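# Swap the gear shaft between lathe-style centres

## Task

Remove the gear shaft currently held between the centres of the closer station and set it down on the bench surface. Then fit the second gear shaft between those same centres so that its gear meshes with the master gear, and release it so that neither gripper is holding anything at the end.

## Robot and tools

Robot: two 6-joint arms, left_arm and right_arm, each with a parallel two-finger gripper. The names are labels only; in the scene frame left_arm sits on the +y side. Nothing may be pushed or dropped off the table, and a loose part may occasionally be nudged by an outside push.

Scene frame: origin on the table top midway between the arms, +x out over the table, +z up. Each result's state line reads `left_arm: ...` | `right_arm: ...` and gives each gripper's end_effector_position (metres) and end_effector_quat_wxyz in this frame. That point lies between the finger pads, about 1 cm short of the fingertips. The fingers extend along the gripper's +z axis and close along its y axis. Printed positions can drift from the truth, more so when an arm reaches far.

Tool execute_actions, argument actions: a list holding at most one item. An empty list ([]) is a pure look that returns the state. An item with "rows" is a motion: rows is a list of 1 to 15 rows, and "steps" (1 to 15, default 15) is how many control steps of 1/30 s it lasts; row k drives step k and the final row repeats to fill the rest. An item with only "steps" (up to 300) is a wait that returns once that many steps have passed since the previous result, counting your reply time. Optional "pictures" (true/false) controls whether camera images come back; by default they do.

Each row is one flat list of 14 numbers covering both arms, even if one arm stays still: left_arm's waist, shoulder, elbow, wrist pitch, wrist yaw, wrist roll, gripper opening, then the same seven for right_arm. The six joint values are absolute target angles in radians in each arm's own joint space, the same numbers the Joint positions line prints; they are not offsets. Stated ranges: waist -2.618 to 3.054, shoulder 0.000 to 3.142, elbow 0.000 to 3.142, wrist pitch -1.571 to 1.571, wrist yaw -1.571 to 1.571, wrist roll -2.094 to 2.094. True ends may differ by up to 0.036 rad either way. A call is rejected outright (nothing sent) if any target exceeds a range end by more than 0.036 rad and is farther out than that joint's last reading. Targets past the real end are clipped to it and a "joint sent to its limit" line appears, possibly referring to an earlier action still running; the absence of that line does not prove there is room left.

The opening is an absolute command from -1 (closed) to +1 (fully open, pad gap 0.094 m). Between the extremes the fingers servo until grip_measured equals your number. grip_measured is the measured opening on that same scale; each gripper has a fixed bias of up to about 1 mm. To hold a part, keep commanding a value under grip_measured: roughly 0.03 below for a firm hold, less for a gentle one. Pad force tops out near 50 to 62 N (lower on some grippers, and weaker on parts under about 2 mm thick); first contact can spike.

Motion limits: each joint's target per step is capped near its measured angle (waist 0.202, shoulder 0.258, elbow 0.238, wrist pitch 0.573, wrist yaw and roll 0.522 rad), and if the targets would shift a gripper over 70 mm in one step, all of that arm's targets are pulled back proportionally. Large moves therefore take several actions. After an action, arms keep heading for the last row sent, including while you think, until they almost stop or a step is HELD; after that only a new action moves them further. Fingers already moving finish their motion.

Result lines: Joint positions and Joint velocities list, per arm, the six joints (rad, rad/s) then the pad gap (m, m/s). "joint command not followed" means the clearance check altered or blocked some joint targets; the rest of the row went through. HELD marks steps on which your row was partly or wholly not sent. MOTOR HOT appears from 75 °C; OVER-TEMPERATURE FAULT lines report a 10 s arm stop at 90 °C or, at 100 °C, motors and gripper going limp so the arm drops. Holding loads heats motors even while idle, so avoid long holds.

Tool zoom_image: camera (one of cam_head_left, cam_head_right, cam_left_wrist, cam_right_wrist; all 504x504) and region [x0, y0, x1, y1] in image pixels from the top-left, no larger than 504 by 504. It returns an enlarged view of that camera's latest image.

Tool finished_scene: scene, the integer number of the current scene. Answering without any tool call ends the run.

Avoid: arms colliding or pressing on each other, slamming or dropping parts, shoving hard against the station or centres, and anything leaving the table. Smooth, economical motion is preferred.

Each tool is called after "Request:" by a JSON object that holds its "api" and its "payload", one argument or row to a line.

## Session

Request:
{"api": "execute_actions", "payload": {
  "actions": []
}}

Scene clock: 0.00 s of 6800.00 s.
left_arm: end_effector_position=(+0.4774, +0.2690, +0.3168) grip_measured=+1.000 end_effector_quat_wxyz=(+0.250, +0.299, +0.643, +0.660) | right_arm: end_effector_position=(+0.4518, -0.3353, +0.2413) grip_measured=+1.000 end_effector_quat_wxyz=(+0.168, -0.027, +0.828, -0.535)
Joint positions: left_arm=[-0.18   1.659  1.166  0.483 -1.052  1.634  0.094] | right_arm=[ 0.232  2.175  2.088 -1.178  1.171 -0.059  0.094]
Joint velocities: left_arm=[ 0.002 -0.027 -0.007  0.007 -0.037 -0.037  0.   ] | right_arm=[-0.012  0.007 -0.007 -0.022  0.007 -0.051  0.   ]
Motor temperatures (°C, as the motors report them): left_arm=[27 28 29 33 24 24] | right_arm=[26 25 25 30 23 25]

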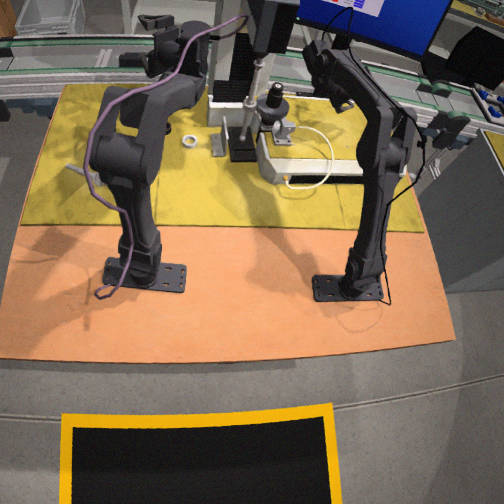

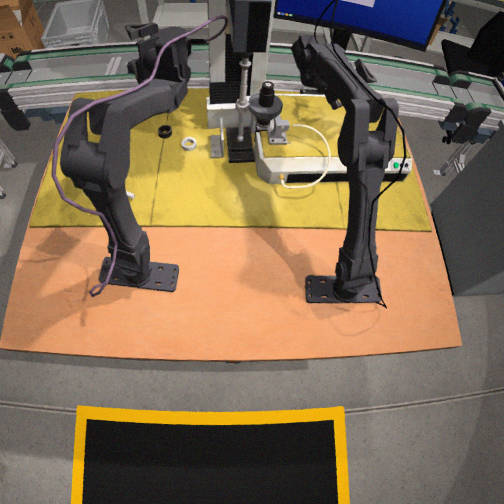

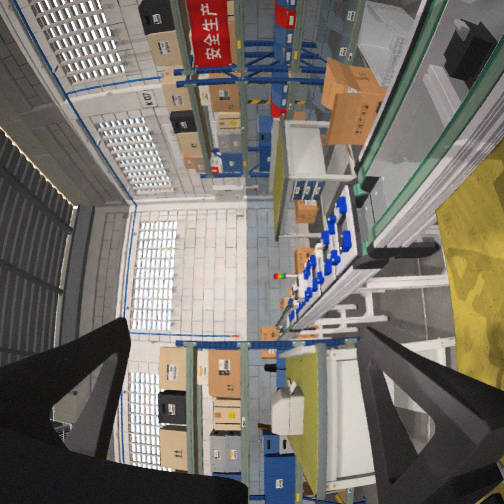

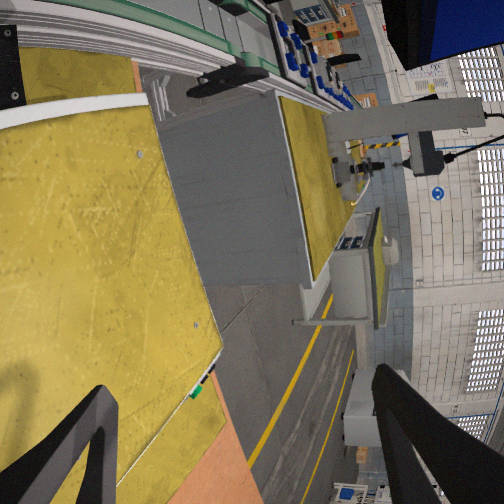

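Request:
{"api": "execute_actions", "payload": {
  "actions": [
    {"rows":[[0.55,1.3,1.27,-1.2,0,-0.7,0.6,0.23,1.1,0.9,0,1,-0.1,-0.1]]}
  ],
  "pictures": false
}}

Request:
{"api": "execute_actions", "payload": {
  "actions": [
    {"steps":15}
  ],
  "pictures": false
}}

Request:
{"api": "execute_actions", "payload": {
  "actions": [
    {"rows":[[0.55,1.63,1.27,-1.2,0,-0.7,0.6,0.95,1.5,0.7,0.85,0.9,-0.1,-0.1]]}
  ],
  "pictures": false
}}

Request:
{"api": "execute_actions", "payload": {
  "actions": [
    {"rows":[[0.55,1.63,1.27,-1.2,0,-0.7,0.6,0.835,1.83,0.91,1.02,0.82,-0.1,-0.1]]}
  ]
}}

Scene clock: 7.17 s of 6800.00 s.
left_arm: end_effector_position=(+0.3316, +0.4244, +0.2627) grip_measured=+0.602 end_effector_quat_wxyz=(+0.333, -0.023, +0.913, +0.233) | right_arm: end_effector_position=(+0.2992, -0.3545, +0.3456) grip_measured=-0.098 end_effector_quat_wxyz=(+0.571, +0.199, +0.718, -0.346)
Joint positions: left_arm=[ 0.536  1.286  1.277 -0.735 -0.148  0.451  0.075] | right_arm=[ 0.232  1.082  0.953 -0.079  1.014 -0.097  0.042]
Joint velocities: left_arm=[ 0.144  0.012 -0.002 -2.161  0.579 -2.073 -0.001] | right_arm=[-0.012 -0.686 -0.535  0.462  0.007  0.022 -0.001]
Motor temperatures (°C, as the motors report them): left_arm=[27 29 30 34 24 24] | right_arm=[26 28 25 31 24 25]
Steps of this call (steps 1 to 90: nothing new was sent; then 3.67 s passed at rest; steps 91 to 105: all 15 steps of this action). Readings (joint positions):
91: left_arm=[-0.160 1.636 1.172 0.406 -0.978 1.566] | right_arm=[0.232 2.138 2.028 -1.085 1.146 -0.067]
92: left_arm=[-0.123 1.597 1.177 0.295 -0.877 1.483] | right_arm=[0.232 2.079 1.929 -0.971 1.109 -0.075]
94: left_arm=[-0.004 1.489 1.196 0.090 -0.690 1.311] | right_arm=[0.232 1.942 1.741 -0.764 1.059 -0.086]
98: left_arm=[0.301 1.304 1.265 -0.271 -0.345 0.938] | right_arm=[0.232 1.635 1.415 -0.375 1.018 -0.095]
105: the state above

Scene clock: 7.67 s of 6800.00 s.
left_arm: end_effector_position=(+0.2635, +0.3682, +0.1997) grip_measured=+0.602 end_effector_quat_wxyz=(+0.195, -0.497, +0.845, -0.010) | right_arm: end_effector_position=(+0.3050, -0.3526, +0.3323) grip_measured=-0.098 end_effector_quat_wxyz=(+0.571, +0.196, +0.719, -0.343)
Joint positions: left_arm=[ 0.543  1.289  1.277 -1.166 -0.013 -0.617  0.075] | right_arm=[ 0.232  1.099  0.91  -0.021  1.007 -0.097  0.042]
Joint velocities: left_arm=[ 0.002 -0.012  0.007 -0.037  0.022 -0.52  -0.   ] | right_arm=[-0.002  0.002 -0.012 -0.007 -0.022 -0.051 -0.   ]
Motor temperatures (°C, as the motors report them): left_arm=[27 29 30 34 24 24] | right_arm=[26 28 26 31 24 25]
Steps of this call (steps 1 to 15: the robot went on to your last target). Readings (joint positions):
1: left_arm=[0.540 1.287 1.277 -0.809 -0.126 0.366] | right_arm=[0.232 1.071 0.941 -0.063 1.015 -0.097]
2: left_arm=[0.542 1.288 1.277 -0.881 -0.104 0.269] | right_arm=[0.232 1.072 0.936 -0.049 1.014 -0.097]
4: left_arm=[0.543 1.289 1.277 -0.998 -0.069 0.070] | right_arm=[0.232 1.084 0.924 -0.036 1.013 -0.097]
8: left_arm=[0.543 1.289 1.277 -1.112 -0.033 -0.320] | right_arm=[0.232 1.098 0.911 -0.031 1.008 -0.097]
15: the state above

Scene clock: 8.17 s of 6800.00 s.
left_arm: end_effector_position=(+0.2665, +0.3684, +0.0955) grip_measured=+0.602 end_effector_quat_wxyz=(-0.000, -0.537, +0.843, +0.004) | right_arm: end_effector_position=(+0.3166, -0.0337, +0.2235) grip_measured=-0.098 end_effector_quat_wxyz=(+0.683, -0.075, +0.725, -0.050)
Joint positions: left_arm=[ 0.543  1.651  1.26  -1.181 -0.007 -0.691  0.075] | right_arm=[ 0.953  1.533  0.699  0.735  0.898 -0.099  0.042]
Joint velocities: left_arm=[ 0.007 -0.002  0.002 -0.022  0.022  0.022 -0.001] | right_arm=[ 0.667 -0.071  0.012  0.681 -0.198 -0.007  0.001]
Motor temperatures (°C, as the motors report them): left_arm=[27 29 30 34 24 24] | right_arm=[26 28 26 31 24 25]
Steps of this call (steps 1 to 15: all 15 steps of this action). Readings (joint positions):
1: left_arm=[0.543 1.313 1.282 -1.177 -0.013 -0.632] | right_arm=[0.245 1.111 0.895 0.031 1.009 -0.096]
2: left_arm=[0.543 1.358 1.291 -1.180 -0.013 -0.644] | right_arm=[0.274 1.135 0.877 0.106 1.008 -0.096]
4: left_arm=[0.543 1.493 1.293 -1.177 -0.012 -0.661] | right_arm=[0.352 1.221 0.833 0.250 0.993 -0.096]
8: left_arm=[0.543 1.667 1.265 -1.172 -0.008 -0.681] | right_arm=[0.549 1.448 0.749 0.521 0.954 -0.097]
15: the state above

Scene clock: 8.67 s of 6800.00 s.
left_arm: end_effector_position=(+0.2665, +0.3684, +0.0955) grip_measured=+0.602 end_effector_quat_wxyz=(-0.000, -0.539, +0.843, +0.004) | right_arm: end_effector_position=(+0.3894, -0.0198, +0.2119) grip_measured=-0.098 end_effector_quat_wxyz=(+0.713, -0.017, +0.700, -0.037)
Joint positions: left_arm=[ 0.543  1.651  1.26  -1.181 -0.007 -0.694  0.075] | right_arm=[ 0.829  1.855  0.896  0.989  0.833 -0.099  0.042]
Joint velocities: left_arm=[-0.012 -0.002 -0.007 -0.051 -0.022  0.022 -0.001] | right_arm=[-0.007 -0.002  0.017  0.095  0.037 -0.007  0.001]
Motor temperatures (°C, as the motors report them): left_arm=[27 30 30 34 24 24] | right_arm=[26 28 26 31 24 25]
Steps of this call (steps 1 to 15: all 15 steps of this action). Readings (joint positions):
1: left_arm=[0.543 1.651 1.260 -1.181 -0.007 -0.692] | right_arm=[0.956 1.562 0.722 0.780 0.890 -0.099]
2: left_arm=[0.543 1.651 1.260 -1.181 -0.007 -0.692] | right_arm=[0.933 1.633 0.784 0.838 0.877 -0.099]
4: left_arm=[0.543 1.651 1.260 -1.181 -0.007 -0.693] | right_arm=[0.874 1.768 0.885 0.915 0.850 -0.099]
8: left_arm=[0.543 1.651 1.260 -1.181 -0.007 -0.694] | right_arm=[0.828 1.853 0.896 0.944 0.840 -0.099]
15: the state above

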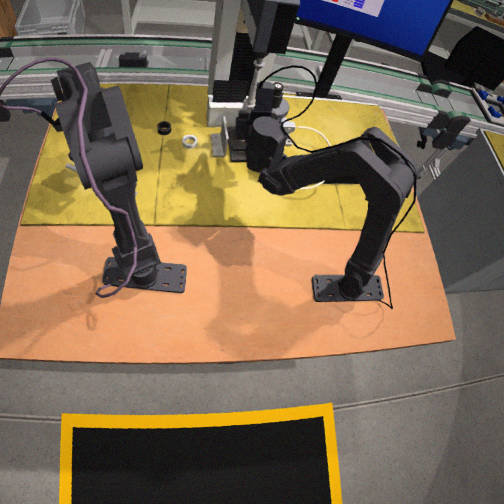

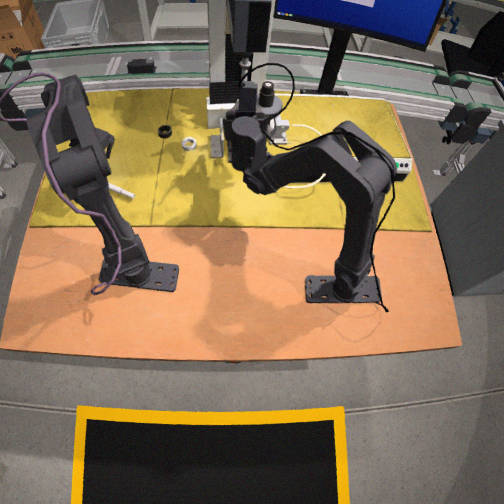

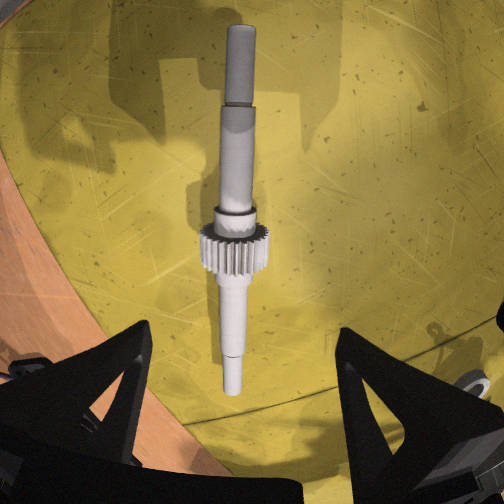

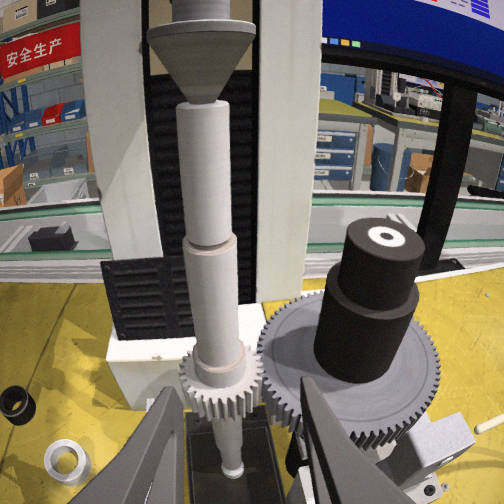

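Request:
{"api": "execute_actions", "payload": {
  "actions": [
    {"rows":[[0.655,1.72,1.17,-0.95,0,-0.57,0.6,0.80,1.89,1.0,0.96,0.77,-0.1,-0.1]],"steps":10}
  ],
  "pictures": false
}}

Request:
{"api": "execute_actions", "payload": {
  "actions": [
    {"rows":[[0.655,1.845,1.17,-0.89,0,-0.57,0.4,0.752,1.955,1.095,0.92,0.73,-0.1,-0.1]]}
  ]
}}

Scene clock: 15.60 s of 6800.00 s.
left_arm: end_effector_position=(+0.2672, +0.4076, +0.0563) grip_measured=+0.602 end_effector_quat_wxyz=(+0.019, -0.544, +0.839, -0.000) | right_arm: end_effector_position=(+0.4048, -0.0113, +0.2203) grip_measured=-0.098 end_effector_quat_wxyz=(+0.719, -0.021, +0.694, -0.024)
Joint positions: left_arm=[ 0.661  1.721  1.179 -0.991  0.    -0.589  0.075] | right_arm=[ 0.807  1.887  0.965  0.972  0.787 -0.099  0.042]
Joint velocities: left_arm=[ 0.007 -0.002 -0.017  0.168 -0.051  0.125 -0.   ] | right_arm=[-0.007 -0.007  0.002 -0.007 -0.066  0.022 -0.001]
Motor temperatures (°C, as the motors report them): left_arm=[27 30 31 33 24 24] | right_arm=[26 28 26 32 24 25]
Steps of this call (steps 1 to 30: the robot went on to your last target; steps 31 to 90: nothing new was sent; then 3.60 s passed at rest; steps 91 to 100: all 10 steps of this action). Readings (joint positions):
91: left_arm=[0.555 1.653 1.249 -1.155 0.000 -0.675] | right_arm=[0.827 1.858 0.905 0.996 0.828 -0.099]
92: left_arm=[0.580 1.659 1.232 -1.114 0.004 -0.655] | right_arm=[0.822 1.869 0.925 0.989 0.818 -0.099]
94: left_arm=[0.635 1.688 1.206 -1.055 0.003 -0.626] | right_arm=[0.813 1.884 0.956 0.981 0.803 -0.099]
98: left_arm=[0.661 1.721 1.180 -1.003 0.000 -0.597] | right_arm=[0.807 1.887 0.965 0.976 0.791 -0.099]
100: the state above

Scene clock: 16.10 s of 6800.00 s.
left_arm: end_effector_position=(+0.2755, +0.4128, +0.0182) grip_measured=+0.402 end_effector_quat_wxyz=(-0.005, -0.539, +0.842, -0.000) | right_arm: end_effector_position=(+0.4345, -0.0135, +0.2166) grip_measured=-0.098 end_effector_quat_wxyz=(+0.715, -0.022, +0.698, -0.032)
Joint positions: left_arm=[ 0.661  1.852  1.179 -0.908  0.    -0.576  0.066] | right_arm=[ 0.752  1.955  1.06   0.928  0.744 -0.099  0.042]
Joint velocities: left_arm=[-0.012 -0.002  0.022 -0.007  0.022 -0.037  0.   ] | right_arm=[-0.002  0.002  0.012  0.095  0.022  0.081  0.   ]
Motor temperatures (°C, as the motors report them): left_arm=[27 30 31 33 24 24] | right_arm=[26 28 26 32 24 25]
Steps of this call (steps 1 to 15: all 15 steps of this action). Readings (joint positions):
1: left_arm=[0.661 1.733 1.179 -0.981 0.000 -0.587] | right_arm=[0.802 1.895 0.978 0.966 0.784 -0.099]
2: left_arm=[0.661 1.752 1.179 -0.962 0.000 -0.585] | right_arm=[0.793 1.914 1.008 0.959 0.774 -0.099]
4: left_arm=[0.661 1.807 1.179 -0.937 0.000 -0.581] | right_arm=[0.772 1.944 1.052 0.949 0.758 -0.099]
8: left_arm=[0.661 1.852 1.179 -0.920 0.000 -0.578] | right_arm=[0.753 1.955 1.060 0.934 0.751 -0.099]
15: the state above

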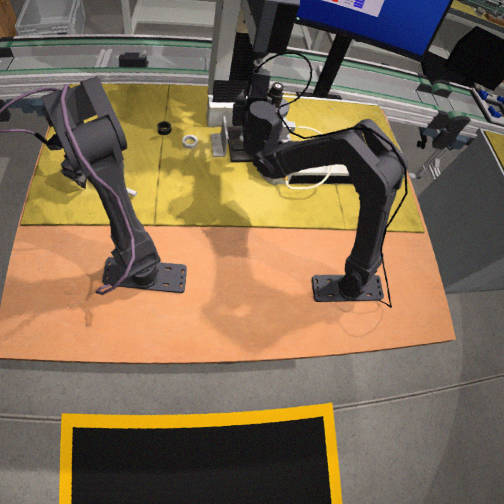

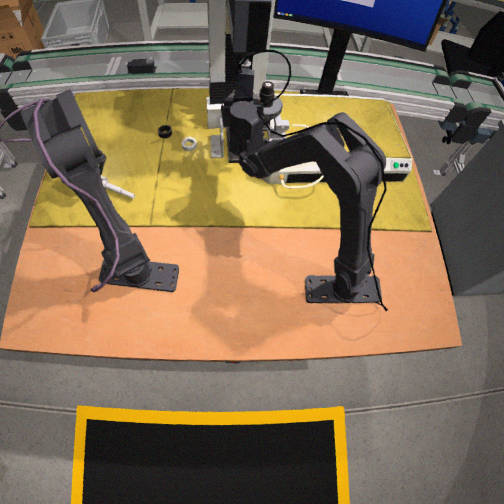

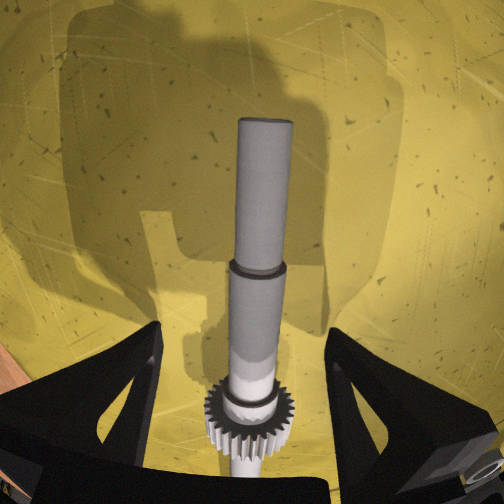

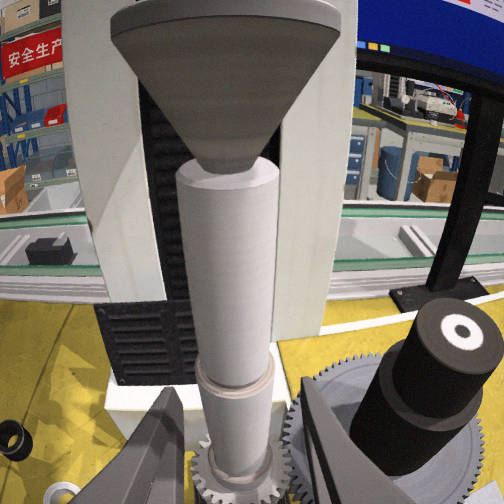

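Request:
{"api": "execute_actions", "payload": {
  "actions": [
    {"rows":[[0.655,1.865,1.18,-0.86,0,-0.5,0.2,0.775,1.92,1.025,0.96,0.75,-0.1,-0.2]],"steps":10}
  ],
  "pictures": false
}}

Request:
{"api": "execute_actions", "payload": {
  "actions": [
    {"rows":[[0.655,1.865,1.18,-0.86,0,-0.5,-0.8,0.775,1.92,1.025,0.96,0.75,-0.1,-0.8]],"steps":10}
  ],
  "pictures": false
}}

Request:
{"api": "execute_actions", "payload": {
  "actions": [
    {"rows":[[0.655,1.5,1.18,-0.86,0,-0.5,-0.8,0.83,1.86,0.96,1.06,0.76,-0.1,-0.8]]}
  ],
  "pictures": false
}}

Request:
{"api": "execute_actions", "payload": {
  "actions": [
    {"rows":[[0.655,1.1,1.0,-0.6,0,0,-0.8,0.88,1.82,0.90,1.1,0.77,-0.1,-0.8]]}
  ]
}}

Scene clock: 22.30 s of 6800.00 s.
left_arm: end_effector_position=(+0.2817, +0.4168, +0.0182) grip_measured=+0.202 end_effector_quat_wxyz=(+0.010, -0.512, +0.859, +0.000) | right_arm: end_effector_position=(+0.4280, -0.0079, +0.2139) grip_measured=-0.198 end_effector_quat_wxyz=(+0.715, -0.029, +0.698, -0.027)
Joint positions: left_arm=[ 0.661  1.852  1.179 -0.879  0.    -0.514  0.056] | right_arm=[ 0.768  1.95   1.042  0.938  0.742 -0.099  0.038]
Joint velocities: left_arm=[-0.002 -0.012 -0.002  0.051  0.037 -0.007  0.   ] | right_arm=[ 0.012  0.002  0.007  0.051  0.051  0.066 -0.   ]
Motor temperatures (°C, as the motors report them): left_arm=[27 31 31 33 24 24] | right_arm=[26 29 27 33 24 25]
Steps of this call (steps 1 to 15: the robot went on to your last target; steps 16 to 90: nothing new was sent; then 2.87 s passed at rest; steps 91 to 100: all 10 steps of this action). Readings (joint positions):
91: left_arm=[0.661 1.852 1.179 -0.904 0.000 -0.565] | right_arm=[0.753 1.954 1.058 0.930 0.742 -0.099]
92: left_arm=[0.661 1.852 1.179 -0.899 0.000 -0.553] | right_arm=[0.756 1.952 1.053 0.933 0.742 -0.099]
94: left_arm=[0.661 1.852 1.179 -0.889 0.000 -0.536] | right_arm=[0.762 1.950 1.045 0.936 0.742 -0.099]
98: left_arm=[0.661 1.852 1.179 -0.881 0.000 -0.518] | right_arm=[0.768 1.950 1.042 0.937 0.742 -0.099]
100: the state above

Scene clock: 22.63 s of 6800.00 s.
left_arm: end_effector_position=(+0.2828, +0.4170, +0.0183) grip_measured=-0.663 end_effector_quat_wxyz=(+0.012, -0.508, +0.861, +0.000) | right_arm: end_effector_position=(+0.4279, -0.0122, +0.2145) grip_measured=-0.594 end_effector_quat_wxyz=(+0.716, -0.014, +0.698, -0.025)
Joint positions: left_arm=[ 0.66   1.852  1.179 -0.875  0.001 -0.506  0.016] | right_arm=[ 0.766  1.948  1.039  0.946  0.758 -0.079  0.019]
Joint velocities: left_arm=[ 0.012  0.002 -0.012  0.022 -0.037  0.007 -0.001] | right_arm=[ 0.002 -0.002  0.007  0.022  0.022 -0.037 -0.   ]
Motor temperatures (°C, as the motors report them): left_arm=[27 31 31 33 24 24] | right_arm=[26 29 26 33 24 25]
Steps of this call (steps 1 to 10: all 10 steps of this action). Readings (joint positions):
1: left_arm=[0.661 1.852 1.179 -0.878 0.000 -0.512] | right_arm=[0.768 1.950 1.042 0.939 0.742 -0.099]
2: left_arm=[0.661 1.852 1.179 -0.878 0.000 -0.511] | right_arm=[0.767 1.949 1.041 0.942 0.758 -0.092]
4: left_arm=[0.661 1.852 1.179 -0.875 0.004 -0.510] | right_arm=[0.766 1.948 1.039 0.946 0.758 -0.080]
8: left_arm=[0.660 1.852 1.179 -0.875 0.001 -0.506] | right_arm=[0.766 1.948 1.039 0.946 0.758 -0.079]
10: the state above

Scene clock: 23.13 s of 6800.00 s.
left_arm: end_effector_position=(+0.2952, +0.4255, +0.1259) grip_measured=-0.663 end_effector_quat_wxyz=(+0.183, -0.499, +0.847, +0.006) | right_arm: end_effector_position=(+0.4219, -0.0119, +0.2175) grip_measured=-0.655 end_effector_quat_wxyz=(+0.721, -0.009, +0.692, -0.002)
Joint positions: left_arm=[ 0.66   1.505  1.169 -0.867 -0.002 -0.504  0.016] | right_arm=[ 0.769  1.929  1.005  0.98   0.736 -0.053  0.016]
Joint velocities: left_arm=[-0.007  0.017 -0.017  0.007  0.007  0.037 -0.   ] | right_arm=[-0.002  0.002  0.002 -0.051  0.007 -0.037 -0.   ]
Motor temperatures (°C, as the motors report them): left_arm=[27 31 31 33 24 24] | right_arm=[26 29 26 33 24 25]
Steps of this call (steps 1 to 15: all 15 steps of this action). Readings (joint positions):
1: left_arm=[0.660 1.831 1.174 -0.869 0.001 -0.506] | right_arm=[0.769 1.944 1.031 0.954 0.754 -0.077]
2: left_arm=[0.660 1.794 1.160 -0.866 0.001 -0.505] | right_arm=[0.769 1.939 1.020 0.965 0.745 -0.070]
4: left_arm=[0.660 1.689 1.153 -0.873 -0.002 -0.504] | right_arm=[0.769 1.930 1.006 0.978 0.739 -0.053]
8: left_arm=[0.660 1.510 1.164 -0.865 -0.002 -0.504] | right_arm=[0.769 1.929 1.005 0.980 0.736 -0.053]
15: the state above

Scene clock: 23.63 s of 6800.00 s.
left_arm: end_effector_position=(+0.2817, +0.4160, +0.2064) grip_measured=-0.663 end_effector_quat_wxyz=(+0.366, -0.266, +0.886, +0.100) | right_arm: end_effector_position=(+0.3750, +0.0138, +0.2118) grip_measured=-0.657 end_effector_quat_wxyz=(+0.718, -0.056, +0.694, +0.007)
Joint positions: left_arm=[ 0.659  1.105  0.98  -0.667  0.    -0.023  0.016] | right_arm=[ 0.882  1.863  0.894  1.012  0.768 -0.101  0.016]
Joint velocities: left_arm=[ 0.007 -0.032  0.007 -0.051  0.081  0.139 -0.   ] | right_arm=[-0.002 -0.007 -0.002  0.037  0.037 -0.051  0.   ]
Motor temperatures (°C, as the motors report them): left_arm=[27 31 31 33 24 24] | right_arm=[26 29 26 33 24 25]
Steps of this call (steps 1 to 15: all 15 steps of this action). Readings (joint positions):
1: left_arm=[0.660 1.475 1.132 -0.818 0.002 -0.428] | right_arm=[0.771 1.926 0.997 0.985 0.733 -0.052]
2: left_arm=[0.659 1.416 1.071 -0.759 0.003 -0.342] | right_arm=[0.774 1.916 0.981 0.995 0.728 -0.052]
4: left_arm=[0.659 1.277 0.994 -0.739 0.001 -0.221] | right_arm=[0.818 1.882 0.928 1.010 0.747 -0.065]
8: left_arm=[0.659 1.111 0.980 -0.701 0.000 -0.092] | right_arm=[0.876 1.863 0.898 1.014 0.771 -0.101]
15: the state above

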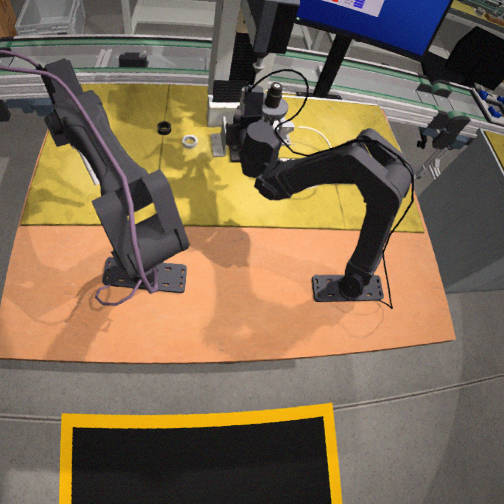

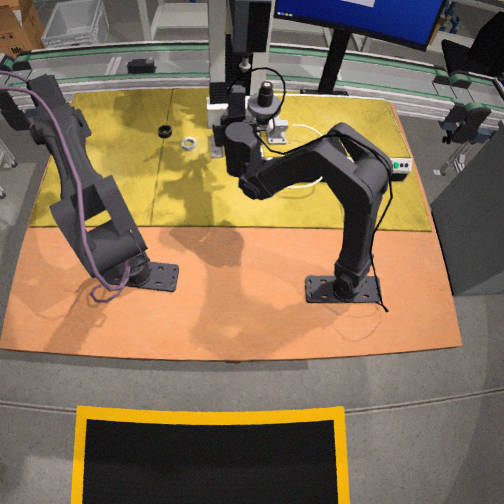

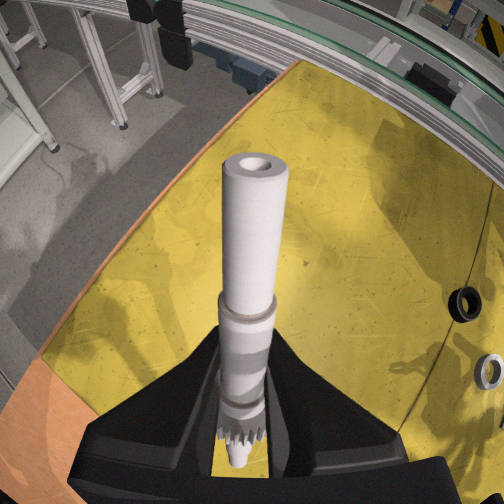

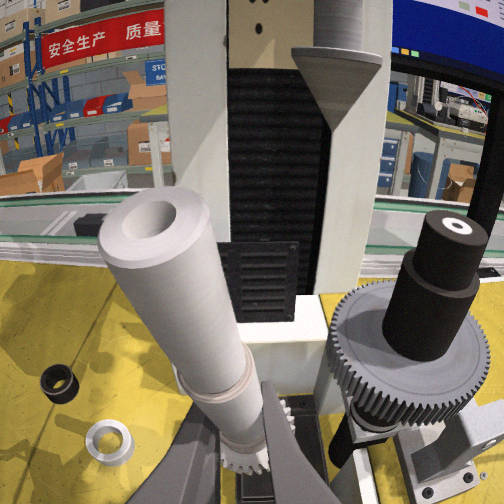

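Request:
{"api": "execute_actions", "payload": {
  "actions": [
    {"rows":[[0.6,1.0,0.7,0.3,0,0,-0.8,1.0,1.45,0.7,0.9,0.77,-0.11,-0.8]]}
  ],
  "pictures": false
}}

Request:
{"api": "execute_actions", "payload": {
  "actions": [
    {"rows":[[0.5,1.2,0.6,0.9,0,0,-0.8,1.0,1.3,1.1,-0.98,0,-0.6,-0.8]]}
  ],
  "pictures": false
}}

Request:
{"api": "execute_actions", "payload": {
  "actions": [
    {"rows":[[0.5,1.35,0.5,1.2,0,0,-0.8,0.9,1.85,1.63,-1.25,0,-0.6,-0.8]]}
  ],
  "pictures": false
}}

Request:
{"api": "execute_actions", "payload": {
  "actions": [
    {"rows":[[0.5,1.35,0.5,1.2,0,0,-0.8,0.9,2.01,1.63,-1.15,0,-0.6,-0.8]]}
  ],
  "pictures": false
}}

Request:
{"api": "execute_actions", "payload": {
  "actions": [
    {"rows":[[0.5,1.35,0.5,1.2,0,0,-0.8,0.9,2.13,1.61,-1.08,0,-0.6,-0.68]]}
  ]
}}

Scene clock: 31.07 s of 6800.00 s.
left_arm: end_effector_position=(+0.3338, +0.4242, +0.2475) grip_measured=-0.663 end_effector_quat_wxyz=(+0.589, -0.199, +0.768, +0.150) | right_arm: end_effector_position=(+0.2932, -0.0006, +0.2489) grip_measured=-0.657 end_effector_quat_wxyz=(+0.710, -0.109, +0.694, +0.046)
Joint positions: left_arm=[ 0.604  1.036  0.662  0.111  0.002 -0.004  0.016] | right_arm=[ 1.008  1.474  0.665  0.825  0.765 -0.103  0.016]
Joint velocities: left_arm=[-0.017 -0.017  0.002  0.652  0.066  0.022 -0.   ] | right_arm=[ 0.007 -0.002  0.017 -0.037 -0.051  0.037  0.   ]
Motor temperatures (°C, as the motors report them): left_arm=[27 30 32 36 24 24] | right_arm=[26 30 26 36 24 25]
Steps of this call (steps 1 to 30: the robot went on to your last target; steps 31 to 90: nothing new was sent; then 3.93 s passed at rest; steps 91 to 105: all 15 steps of this action). Readings (joint positions):
91: left_arm=[0.651 1.089 0.934 -0.592 -0.006 -0.006] | right_arm=[0.891 1.835 0.868 0.988 0.762 -0.101]
92: left_arm=[0.637 1.058 0.856 -0.472 -0.010 -0.005] | right_arm=[0.911 1.774 0.806 0.948 0.761 -0.101]
94: left_arm=[0.612 1.033 0.734 -0.287 -0.005 -0.004] | right_arm=[0.969 1.637 0.699 0.872 0.766 -0.102]
98: left_arm=[0.604 1.036 0.663 -0.123 0.002 -0.004] | right_arm=[1.011 1.496 0.665 0.835 0.761 -0.103]
105: the state above

Scene clock: 31.57 s of 6800.00 s.
left_arm: end_effector_position=(+0.3831, +0.4006, +0.2909) grip_measured=-0.663 end_effector_quat_wxyz=(+0.727, -0.131, +0.658, +0.144) | right_arm: end_effector_position=(+0.1566, +0.0038, +0.1573) grip_measured=-0.657 end_effector_quat_wxyz=(-0.261, +0.673, -0.692, -0.038)
Joint positions: left_arm=[ 0.497  1.227  0.575  0.752  0.006 -0.001  0.016] | right_arm=[ 1.004  1.327  1.073 -0.785  0.033 -0.57   0.016]
Joint velocities: left_arm=[ 0.007 -0.002  0.007  0.212 -0.022  0.022 -0.001] | right_arm=[ 0.002  0.081 -0.115 -2.161 -0.168 -0.139 -0.   ]
Motor temperatures (°C, as the motors report them): left_arm=[27 30 32 36 24 24] | right_arm=[26 30 27 36 24 25]
Steps of this call (steps 1 to 15: all 15 steps of this action). Readings (joint positions):
1: left_arm=[0.590 1.056 0.650 0.184 -0.012 -0.004] | right_arm=[1.002 1.454 0.689 0.733 0.711 -0.167]
2: left_arm=[0.566 1.095 0.638 0.290 -0.025 -0.001] | right_arm=[0.993 1.429 0.734 0.581 0.620 -0.254]
4: left_arm=[0.521 1.182 0.616 0.472 -0.014 -0.001] | right_arm=[0.990 1.389 0.848 0.304 0.428 -0.378]
8: left_arm=[0.497 1.227 0.577 0.624 0.007 -0.001] | right_arm=[1.003 1.343 1.052 -0.149 0.155 -0.505]
15: the state above

Scene clock: 32.07 s of 6800.00 s.
left_arm: end_effector_position=(+0.3866, +0.4020, +0.2624) grip_measured=-0.663 end_effector_quat_wxyz=(+0.746, -0.126, +0.637, +0.148) | right_arm: end_effector_position=(+0.2016, +0.0103, +0.1015) grip_measured=-0.657 end_effector_quat_wxyz=(-0.023, +0.670, -0.742, -0.002)
Joint positions: left_arm=[ 0.497  1.373  0.475  1.055  0.006 -0.001  0.016] | right_arm=[ 0.897  1.895  1.579 -1.209  0.003 -0.593  0.016]
Joint velocities: left_arm=[ 0.012 -0.007  0.007  0.183  0.11  -0.081  0.   ] | right_arm=[ 0.002 -0.159  0.051 -0.198  0.007 -0.066 -0.   ]
Motor temperatures (°C, as the motors report them): left_arm=[27 30 32 36 24 24] | right_arm=[26 30 27 36 24 25]
Steps of this call (steps 1 to 15: all 15 steps of this action). Readings (joint positions):
1: left_arm=[0.497 1.246 0.562 0.810 0.006 -0.001] | right_arm=[0.992 1.365 1.105 -0.897 0.017 -0.577]
2: left_arm=[0.497 1.275 0.545 0.890 0.006 -0.001] | right_arm=[0.969 1.439 1.172 -1.017 0.001 -0.578]
4: left_arm=[0.497 1.330 0.520 0.976 0.006 -0.001] | right_arm=[0.925 1.624 1.309 -1.150 0.002 -0.582]
8: left_arm=[0.497 1.372 0.479 1.003 0.006 -0.001] | right_arm=[0.897 1.903 1.533 -1.180 0.007 -0.588]
15: the state above

Scene clock: 32.57 s of 6800.00 s.
left_arm: end_effector_position=(+0.3859, +0.4018, +0.2664) grip_measured=-0.663 end_effector_quat_wxyz=(+0.751, -0.125, +0.631, +0.149) | right_arm: end_effector_position=(+0.2095, +0.0195, +0.0515) grip_measured=-0.657 end_effector_quat_wxyz=(+0.019, +0.670, -0.742, +0.005)
Joint positions: left_arm=[ 0.497  1.373  0.475  1.071  0.006 -0.001  0.016] | right_arm=[ 0.897  2.052  1.601 -1.159  0.004 -0.594  0.016]
Joint velocities: left_arm=[-0.002  0.002 -0.017  0.007 -0.037  0.007  0.   ] | right_arm=[-0.017 -0.002  0.007 -0.022 -0.037 -0.051 -0.001]
Motor temperatures (°C, as the motors report them): left_arm=[27 30 32 37 24 24] | right_arm=[26 30 27 36 24 25]
Steps of this call (steps 1 to 15: all 15 steps of this action). Readings (joint positions):
1: left_arm=[0.497 1.373 0.475 1.060 0.006 -0.001] | right_arm=[0.897 1.903 1.585 -1.213 0.003 -0.593]
2: left_arm=[0.497 1.373 0.475 1.064 0.006 -0.001] | right_arm=[0.897 1.921 1.595 -1.211 0.003 -0.593]
4: left_arm=[0.497 1.373 0.475 1.068 0.006 -0.001] | right_arm=[0.897 1.973 1.601 -1.181 0.003 -0.594]
8: left_arm=[0.497 1.373 0.475 1.071 0.006 -0.001] | right_arm=[0.897 2.056 1.601 -1.156 0.003 -0.594]
15: the state above

Scene clock: 33.07 s of 6800.00 s.
left_arm: end_effector_position=(+0.3859, +0.4018, +0.2665) grip_measured=-0.663 end_effector_quat_wxyz=(+0.751, -0.125, +0.631, +0.149) | right_arm: end_effector_position=(+0.2119, +0.0224, +0.0311) grip_measured=-0.658 end_effector_quat_wxyz=(+0.031, +0.670, -0.742, +0.006)
Joint positions: left_arm=[ 0.497  1.373  0.475  1.072  0.006 -0.001  0.016] | right_arm=[ 0.897  2.109  1.602 -1.128  0.004 -0.594  0.016]
Joint velocities: left_arm=[ 0.002  0.002  0.002 -0.095  0.022  0.007 -0.   ] | right_arm=[-0.007 -0.007  0.007 -0.007 -0.051 -0.007 -0.002]
Motor temperatures (°C, as the motors report them): left_arm=[27 30 32 37 24 24] | right_arm=[26 30 27 35 24 25]
Steps of this call (steps 1 to 15: all 15 steps of this action). Readings (joint positions):
1: left_arm=[0.497 1.373 0.475 1.072 0.006 -0.001] | right_arm=[0.897 2.060 1.601 -1.156 0.004 -0.594]
2: left_arm=[0.497 1.373 0.475 1.072 0.006 -0.001] | right_arm=[0.897 2.071 1.601 -1.147 0.004 -0.594]
4: left_arm=[0.497 1.373 0.475 1.072 0.006 -0.001] | right_arm=[0.897 2.103 1.601 -1.131 0.004 -0.594]
8: left_arm=[0.497 1.373 0.475 1.072 0.006 -0.001] | right_arm=[0.897 2.109 1.602 -1.128 0.004 -0.594]
15: the state above

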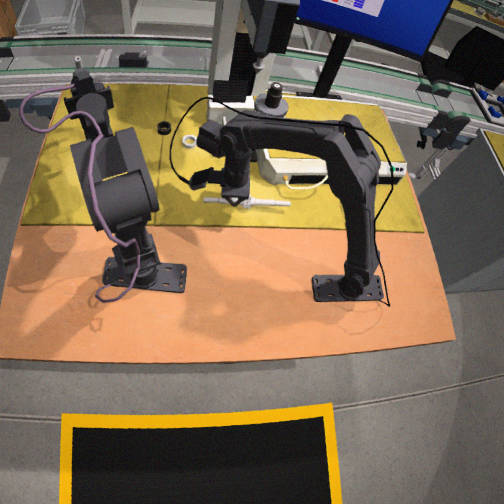

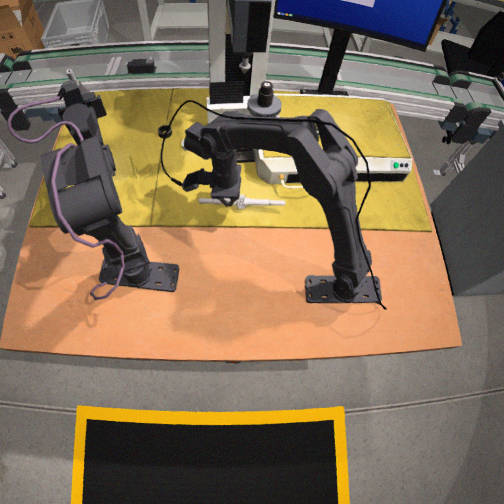

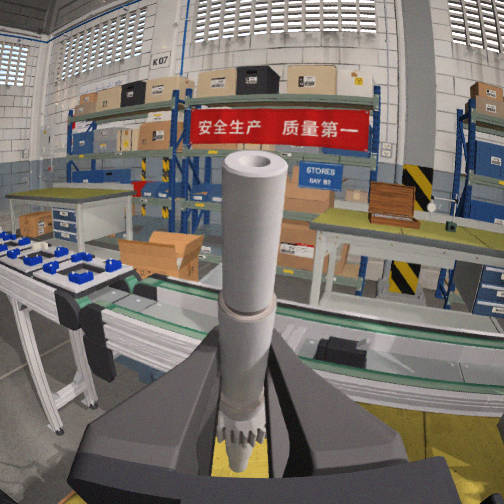

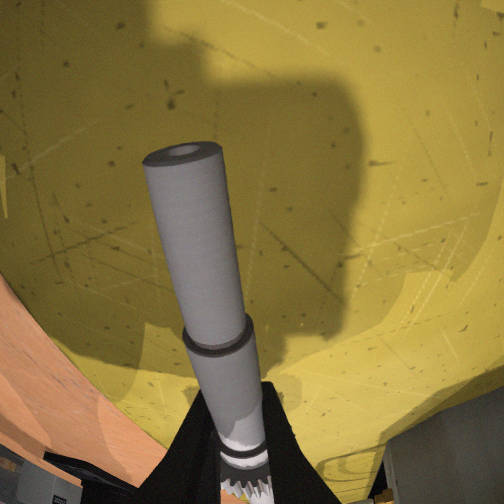

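Request:
{"api": "execute_actions", "payload": {
  "actions": [
    {"rows":[[0.4,1.3,0.53,1.15,0,0,-0.8,0.9,2.11,1.6,-1.128,0,-0.594,0.3]],"steps":10}
  ],
  "pictures": false
}}

Request:
{"api": "execute_actions", "payload": {
  "actions": [
    {"rows":[[0.2,1.3,0.53,1.15,0,0,-0.8,0.9,1.75,1.6,-1.2,0,-0.594,0.3]],"steps":10}
  ],
  "pictures": false
}}

Request:
{"api": "execute_actions", "payload": {
  "actions": [
    {"rows":[[0.1,1.3,0.53,1.15,0,0,-0.8,0.85,0.8,0.8,-0.6,0.3,0,0.3]]}
  ],
  "pictures": false
}}

Request:
{"api": "execute_actions", "payload": {
  "actions": [
    {"rows":[[-0.44,1.3,0.53,1.1,0,0,-0.8,0.8,1.0,0.55,0.25,0.3,0,1]]}
  ],
  "pictures": false
}}

Request:
{"api": "execute_actions", "payload": {
  "actions": [
    {"rows":[[-0.435,1.55,0.58,1.27,0,0,-0.8,0.8,1.0,0.55,0.25,0.3,0,1]]}
  ]
}}

Request:
{"api": "zoom_image", "payload": {
  "camera": "cam_head_right",
  "region": [180,30,310,170]
}}

Scene clock: 42.33 s of 6800.00 s.
left_arm: end_effector_position=(+0.3967, +0.3613, +0.2738) grip_measured=-0.663 end_effector_quat_wxyz=(+0.762, -0.092, +0.631, +0.112) | right_arm: end_effector_position=(+0.2116, +0.0220, +0.0298) grip_measured=+0.298 end_effector_quat_wxyz=(+0.033, +0.670, -0.742, +0.007)
Joint positions: left_arm=[0.396 1.344 0.475 1.056 0.007 0.001 0.016] | right_arm=[ 0.897  2.112  1.602 -1.129  0.004 -0.594  0.061]
Joint velocities: left_arm=[-0.007 -0.007 -0.002 -0.051 -0.125  0.007 -0.   ] | right_arm=[-0.007  0.002 -0.017 -0.051 -0.037  0.066 -0.001]
Motor temperatures (°C, as the motors report them): left_arm=[27 30 32 42 24 24] | right_arm=[26 30 26 33 23 25]
Steps of this call (steps 1 to 15: the robot went on to your last target; steps 16 to 90: nothing new was sent; then 5.93 s passed at rest; steps 91 to 100: all 10 steps of this action). Readings (joint positions):
91: left_arm=[0.484 1.370 0.475 1.068 -0.007 -0.001] | right_arm=[0.897 2.109 1.602 -1.128 0.004 -0.594]
92: left_arm=[0.463 1.364 0.475 1.061 -0.019 0.001] | right_arm=[0.897 2.109 1.602 -1.129 0.004 -0.594]
94: left_arm=[0.420 1.353 0.475 1.056 -0.012 0.001] | right_arm=[0.897 2.112 1.602 -1.129 0.004 -0.594]
98: left_arm=[0.396 1.344 0.475 1.056 0.009 0.001] | right_arm=[0.897 2.112 1.602 -1.129 0.004 -0.594]
100: the state above

Scene clock: 42.67 s of 6800.00 s.
left_arm: end_effector_position=(+0.4132, +0.2764, +0.2729) grip_measured=-0.663 end_effector_quat_wxyz=(+0.768, -0.021, +0.639, +0.029) | right_arm: end_effector_position=(+0.2077, +0.0173, +0.1654) grip_measured=+0.298 end_effector_quat_wxyz=(-0.129, +0.664, -0.736, -0.016)
Joint positions: left_arm=[0.189 1.344 0.475 1.052 0.019 0.001 0.016] | right_arm=[ 0.897  1.728  1.592 -1.174  0.004 -0.594  0.061]
Joint velocities: left_arm=[ 0.081 -0.017  0.002 -0.11  -0.139  0.051 -0.   ] | right_arm=[ 0.007 -0.418  0.09  -0.139 -0.022 -0.022 -0.   ]
Motor temperatures (°C, as the motors report them): left_arm=[27 30 32 42 24 24] | right_arm=[26 30 26 33 23 25]
Steps of this call (steps 1 to 10: all 10 steps of this action). Readings (joint positions):
1: left_arm=[0.372 1.344 0.475 1.055 -0.017 0.002] | right_arm=[0.897 2.097 1.599 -1.129 0.004 -0.594]
2: left_arm=[0.332 1.344 0.475 1.054 -0.043 0.006] | right_arm=[0.897 2.071 1.589 -1.137 0.004 -0.594]
4: left_arm=[0.244 1.344 0.475 1.053 -0.029 0.006] | right_arm=[0.897 1.987 1.584 -1.156 0.004 -0.594]
8: left_arm=[0.185 1.344 0.475 1.052 0.023 0.001] | right_arm=[0.897 1.782 1.584 -1.165 0.004 -0.594]
10: the state above

Scene clock: 43.17 s of 6800.00 s.
left_arm: end_effector_position=(+0.4147, +0.2408, +0.2729) grip_measured=-0.663 end_effector_quat_wxyz=(+0.769, +0.004, +0.639, -0.002) | right_arm: end_effector_position=(+0.1878, -0.1018, +0.2290) grip_measured=+0.299 end_effector_quat_wxyz=(+0.462, -0.310, +0.829, +0.061)
Joint positions: left_arm=[0.097 1.344 0.475 1.052 0.007 0.002 0.016] | right_arm=[ 0.85   0.796  0.813 -0.647  0.278 -0.029  0.061]
Joint velocities: left_arm=[ 0.017  0.007 -0.007  0.007  0.037 -0.022  0.   ] | right_arm=[-0.002  0.027  0.007  0.227  0.007  0.125 -0.001]
Motor temperatures (°C, as the motors report them): left_arm=[27 30 33 42 24 24] | right_arm=[26 30 26 33 23 25]
Steps of this call (steps 1 to 15: all 15 steps of this action). Readings (joint positions):
1: left_arm=[0.179 1.344 0.475 1.052 0.005 0.001] | right_arm=[0.896 1.682 1.547 -1.094 0.037 -0.522]
2: left_arm=[0.161 1.344 0.475 1.052 -0.011 0.003] | right_arm=[0.892 1.616 1.460 -0.978 0.084 -0.424]
4: left_arm=[0.121 1.344 0.475 1.052 -0.007 0.003] | right_arm=[0.869 1.458 1.290 -0.830 0.158 -0.272]
8: left_arm=[0.097 1.344 0.475 1.052 0.009 0.002] | right_arm=[0.850 1.088 0.968 -0.689 0.240 -0.114]
15: the state above

Scene clock: 43.67 s of 6800.00 s.
left_arm: end_effector_position=(+0.3533, +0.0224, +0.2596) grip_measured=-0.663 end_effector_quat_wxyz=(+0.720, +0.191, +0.632, -0.215) | right_arm: end_effector_position=(+0.2532, -0.0536, +0.2070) grip_measured=+1.000 end_effector_quat_wxyz=(+0.584, -0.232, +0.769, +0.116)
Joint positions: left_arm=[-0.453  1.344  0.475  0.998  0.03  -0.     0.016] | right_arm=[ 0.81   1.023  0.527  0.187  0.285 -0.007  0.094]
Joint velocities: left_arm=[ 0.1   -0.002 -0.027 -0.007 -0.168  0.007  0.   ] | right_arm=[ 0.007 -0.027 -0.002  0.374  0.022  0.066  0.   ]
Motor temperatures (°C, as the motors report them): left_arm=[27 30 33 42 24 24] | right_arm=[26 30 26 33 23 25]
Steps of this call (steps 1 to 15: all 15 steps of this action). Readings (joint positions):
1: left_arm=[0.072 1.344 0.475 1.048 -0.018 0.003] | right_arm=[0.845 0.809 0.784 -0.575 0.280 -0.025]
2: left_arm=[0.028 1.344 0.475 1.044 -0.047 0.008] | right_arm=[0.833 0.841 0.738 -0.451 0.282 -0.022]
4: left_arm=[-0.087 1.344 0.475 1.026 -0.048 0.008] | right_arm=[0.814 0.943 0.633 -0.221 0.285 -0.016]
8: left_arm=[-0.334 1.344 0.475 1.001 -0.028 0.006] | right_arm=[0.810 1.031 0.528 -0.003 0.285 -0.011]
15: the state above

Scene clock: 44.17 s of 6800.00 s.
left_arm: end_effector_position=(+0.3880, +0.0120, +0.2264) grip_measured=-0.663 end_effector_quat_wxyz=(+0.713, +0.183, +0.646, -0.201) | right_arm: end_effector_position=(+0.2552, -0.0517, +0.2161) grip_measured=+1.000 end_effector_quat_wxyz=(+0.598, -0.225, +0.760, +0.124)
Joint positions: left_arm=[-0.44   1.581  0.543  1.137  0.011 -0.     0.016] | right_arm=[ 0.81   1.023  0.527  0.226  0.286 -0.006  0.094]
Joint velocities: left_arm=[-0.012 -0.007 -0.017  0.051 -0.022  0.051  0.001] | right_arm=[-0.007  0.012  0.002 -0.007 -0.022 -0.037  0.   ]
Motor temperatures (°C, as the motors report them): left_arm=[27 30 33 43 24 24] | right_arm=[26 30 27 33 23 25]
Steps of this call (steps 1 to 15: all 15 steps of this action). Readings (joint positions):
1: left_arm=[-0.449 1.374 0.481 1.030 0.026 -0.000] | right_arm=[0.810 1.023 0.527 0.196 0.285 -0.007]
2: left_arm=[-0.446 1.429 0.504 1.077 0.023 -0.000] | right_arm=[0.810 1.023 0.527 0.203 0.285 -0.007]
4: left_arm=[-0.441 1.526 0.541 1.118 0.016 -0.000] | right_arm=[0.810 1.023 0.527 0.213 0.285 -0.006]
8: left_arm=[-0.440 1.581 0.543 1.108 0.011 -0.000] | right_arm=[0.810 1.023 0.527 0.222 0.285 -0.006]
15: the state above

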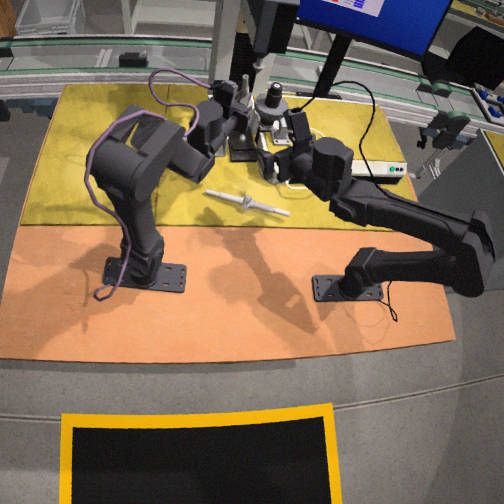

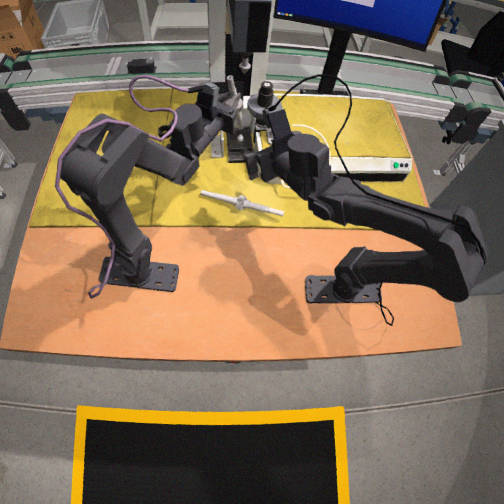

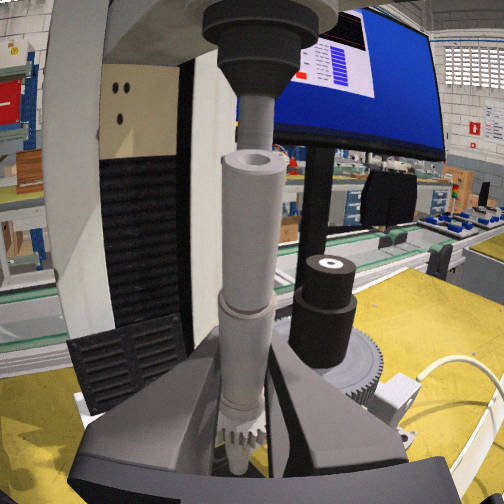

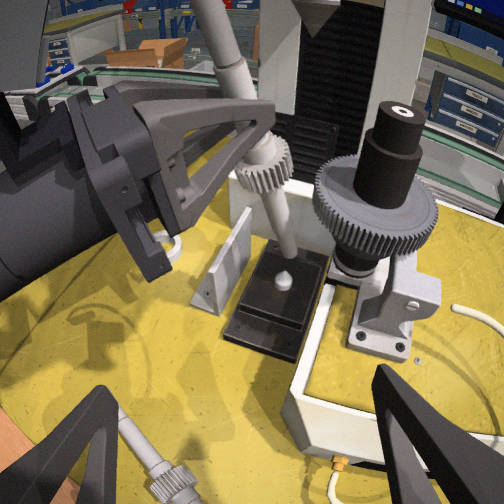

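Region (180, 30, 310, 170) of cam_head_right's 504x504 image, scaled by 3.600, with more detail than that image has; it fills the left 468 columns of this view, and the rest is white.

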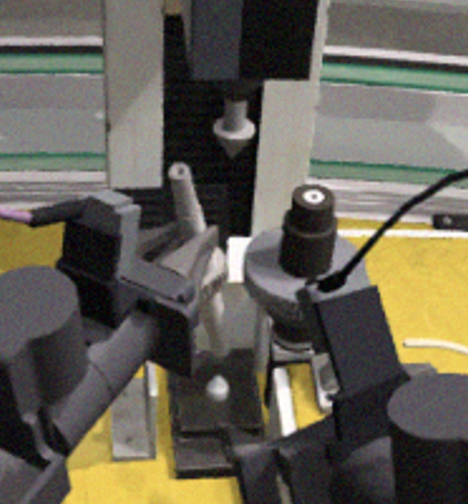

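Request:
{"api": "execute_actions", "payload": {
  "actions": [
    {"rows":[[-0.438,1.61,0.57,1.25,0,0,-0.8,0.8,1.0,0.55,0.25,0.3,0,1]]}
  ]
}}

Request:
{"api": "zoom_image", "payload": {
  "camera": "cam_right_wrist",
  "region": [230,200,340,310]
}}

Request:
{"api": "zoom_image", "payload": {
  "camera": "cam_head_right",
  "region": [210,100,270,160]
}}

Scene clock: 48.13 s of 6800.00 s.
left_arm: end_effector_position=(+0.3917, +0.0099, +0.2090) grip_measured=-0.663 end_effector_quat_wxyz=(+0.701, +0.186, +0.660, -0.197) | right_arm: end_effector_position=(+0.2552, -0.0517, +0.2162) grip_measured=+1.000 end_effector_quat_wxyz=(+0.598, -0.225, +0.759, +0.124)
Joint positions: left_arm=[-0.44   1.625  0.543  1.142  0.01  -0.     0.016] | right_arm=[ 0.81   1.023  0.527  0.227  0.286 -0.006  0.094]
Joint velocities: left_arm=[-0.007  0.002 -0.012 -0.007  0.081 -0.051  0.   ] | right_arm=[ 0.007 -0.017 -0.007  0.007  0.051  0.007  0.   ]
Motor temperatures (°C, as the motors report them): left_arm=[27 31 33 44 24 24] | right_arm=[26 29 27 34 23 25]
Steps of this call (steps 1 to 15: the robot went on to your last target; steps 16 to 104: nothing new was sent; steps 105 to 119: all 15 steps of this action). Readings (joint positions):
105: left_arm=[-0.440 1.585 0.543 1.145 0.011 -0.000] | right_arm=[0.810 1.023 0.527 0.227 0.286 -0.006]
106: left_arm=[-0.440 1.593 0.543 1.151 0.011 -0.000] | right_arm=[0.810 1.023 0.527 0.227 0.286 -0.006]
108: left_arm=[-0.440 1.609 0.543 1.151 0.011 -0.000] | right_arm=[0.810 1.023 0.527 0.227 0.286 -0.006]
112: left_arm=[-0.440 1.625 0.543 1.142 0.011 -0.000] | right_arm=[0.810 1.023 0.527 0.227 0.286 -0.006]
119: the state above

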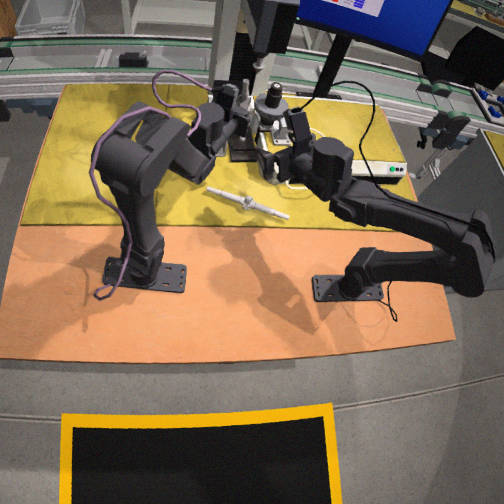

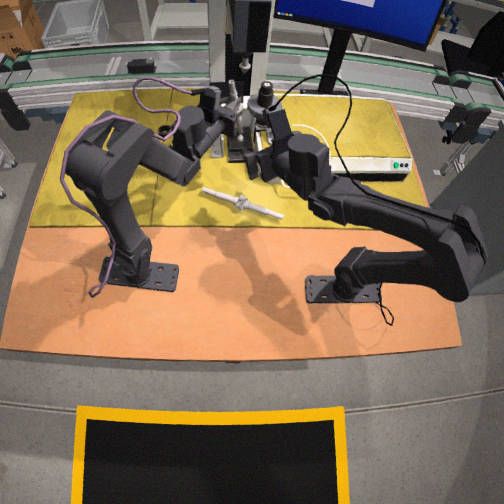

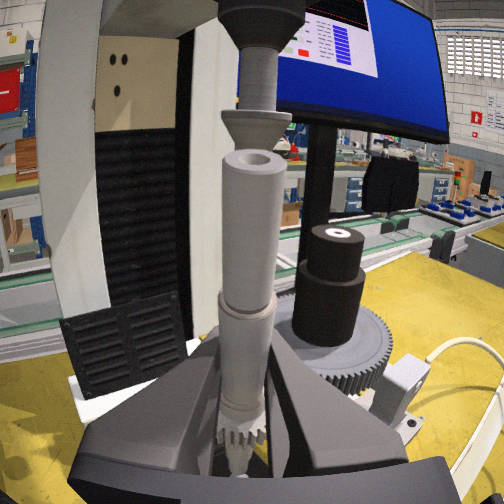

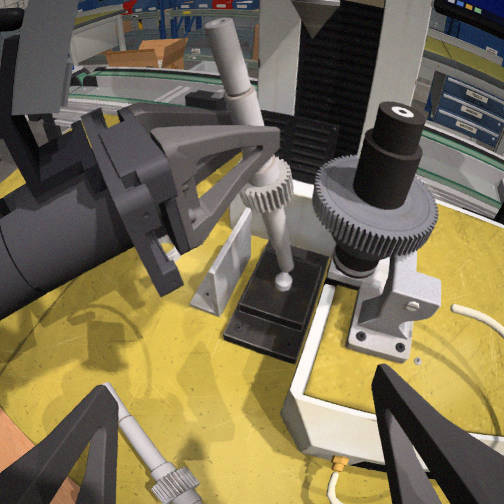

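Region (230, 200, 340, 310) of cam_right_wrist's 504x504 image, scaled by 4.582, with more detail than that image has.

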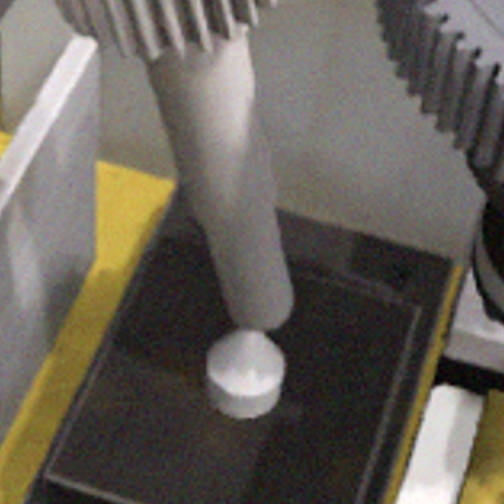

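Region (210, 100, 270, 160) of cam_head_right's 504x504 image, scaled by 8.400, with more detail than that image has.

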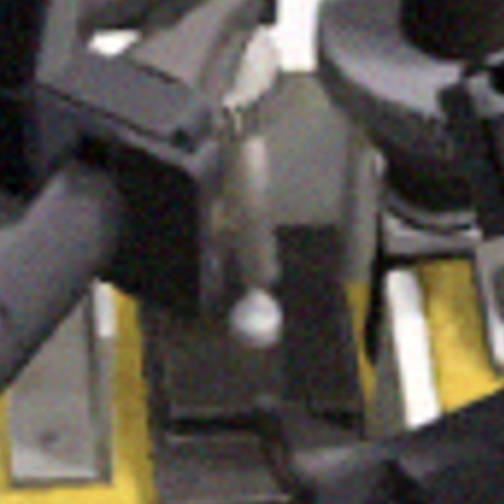

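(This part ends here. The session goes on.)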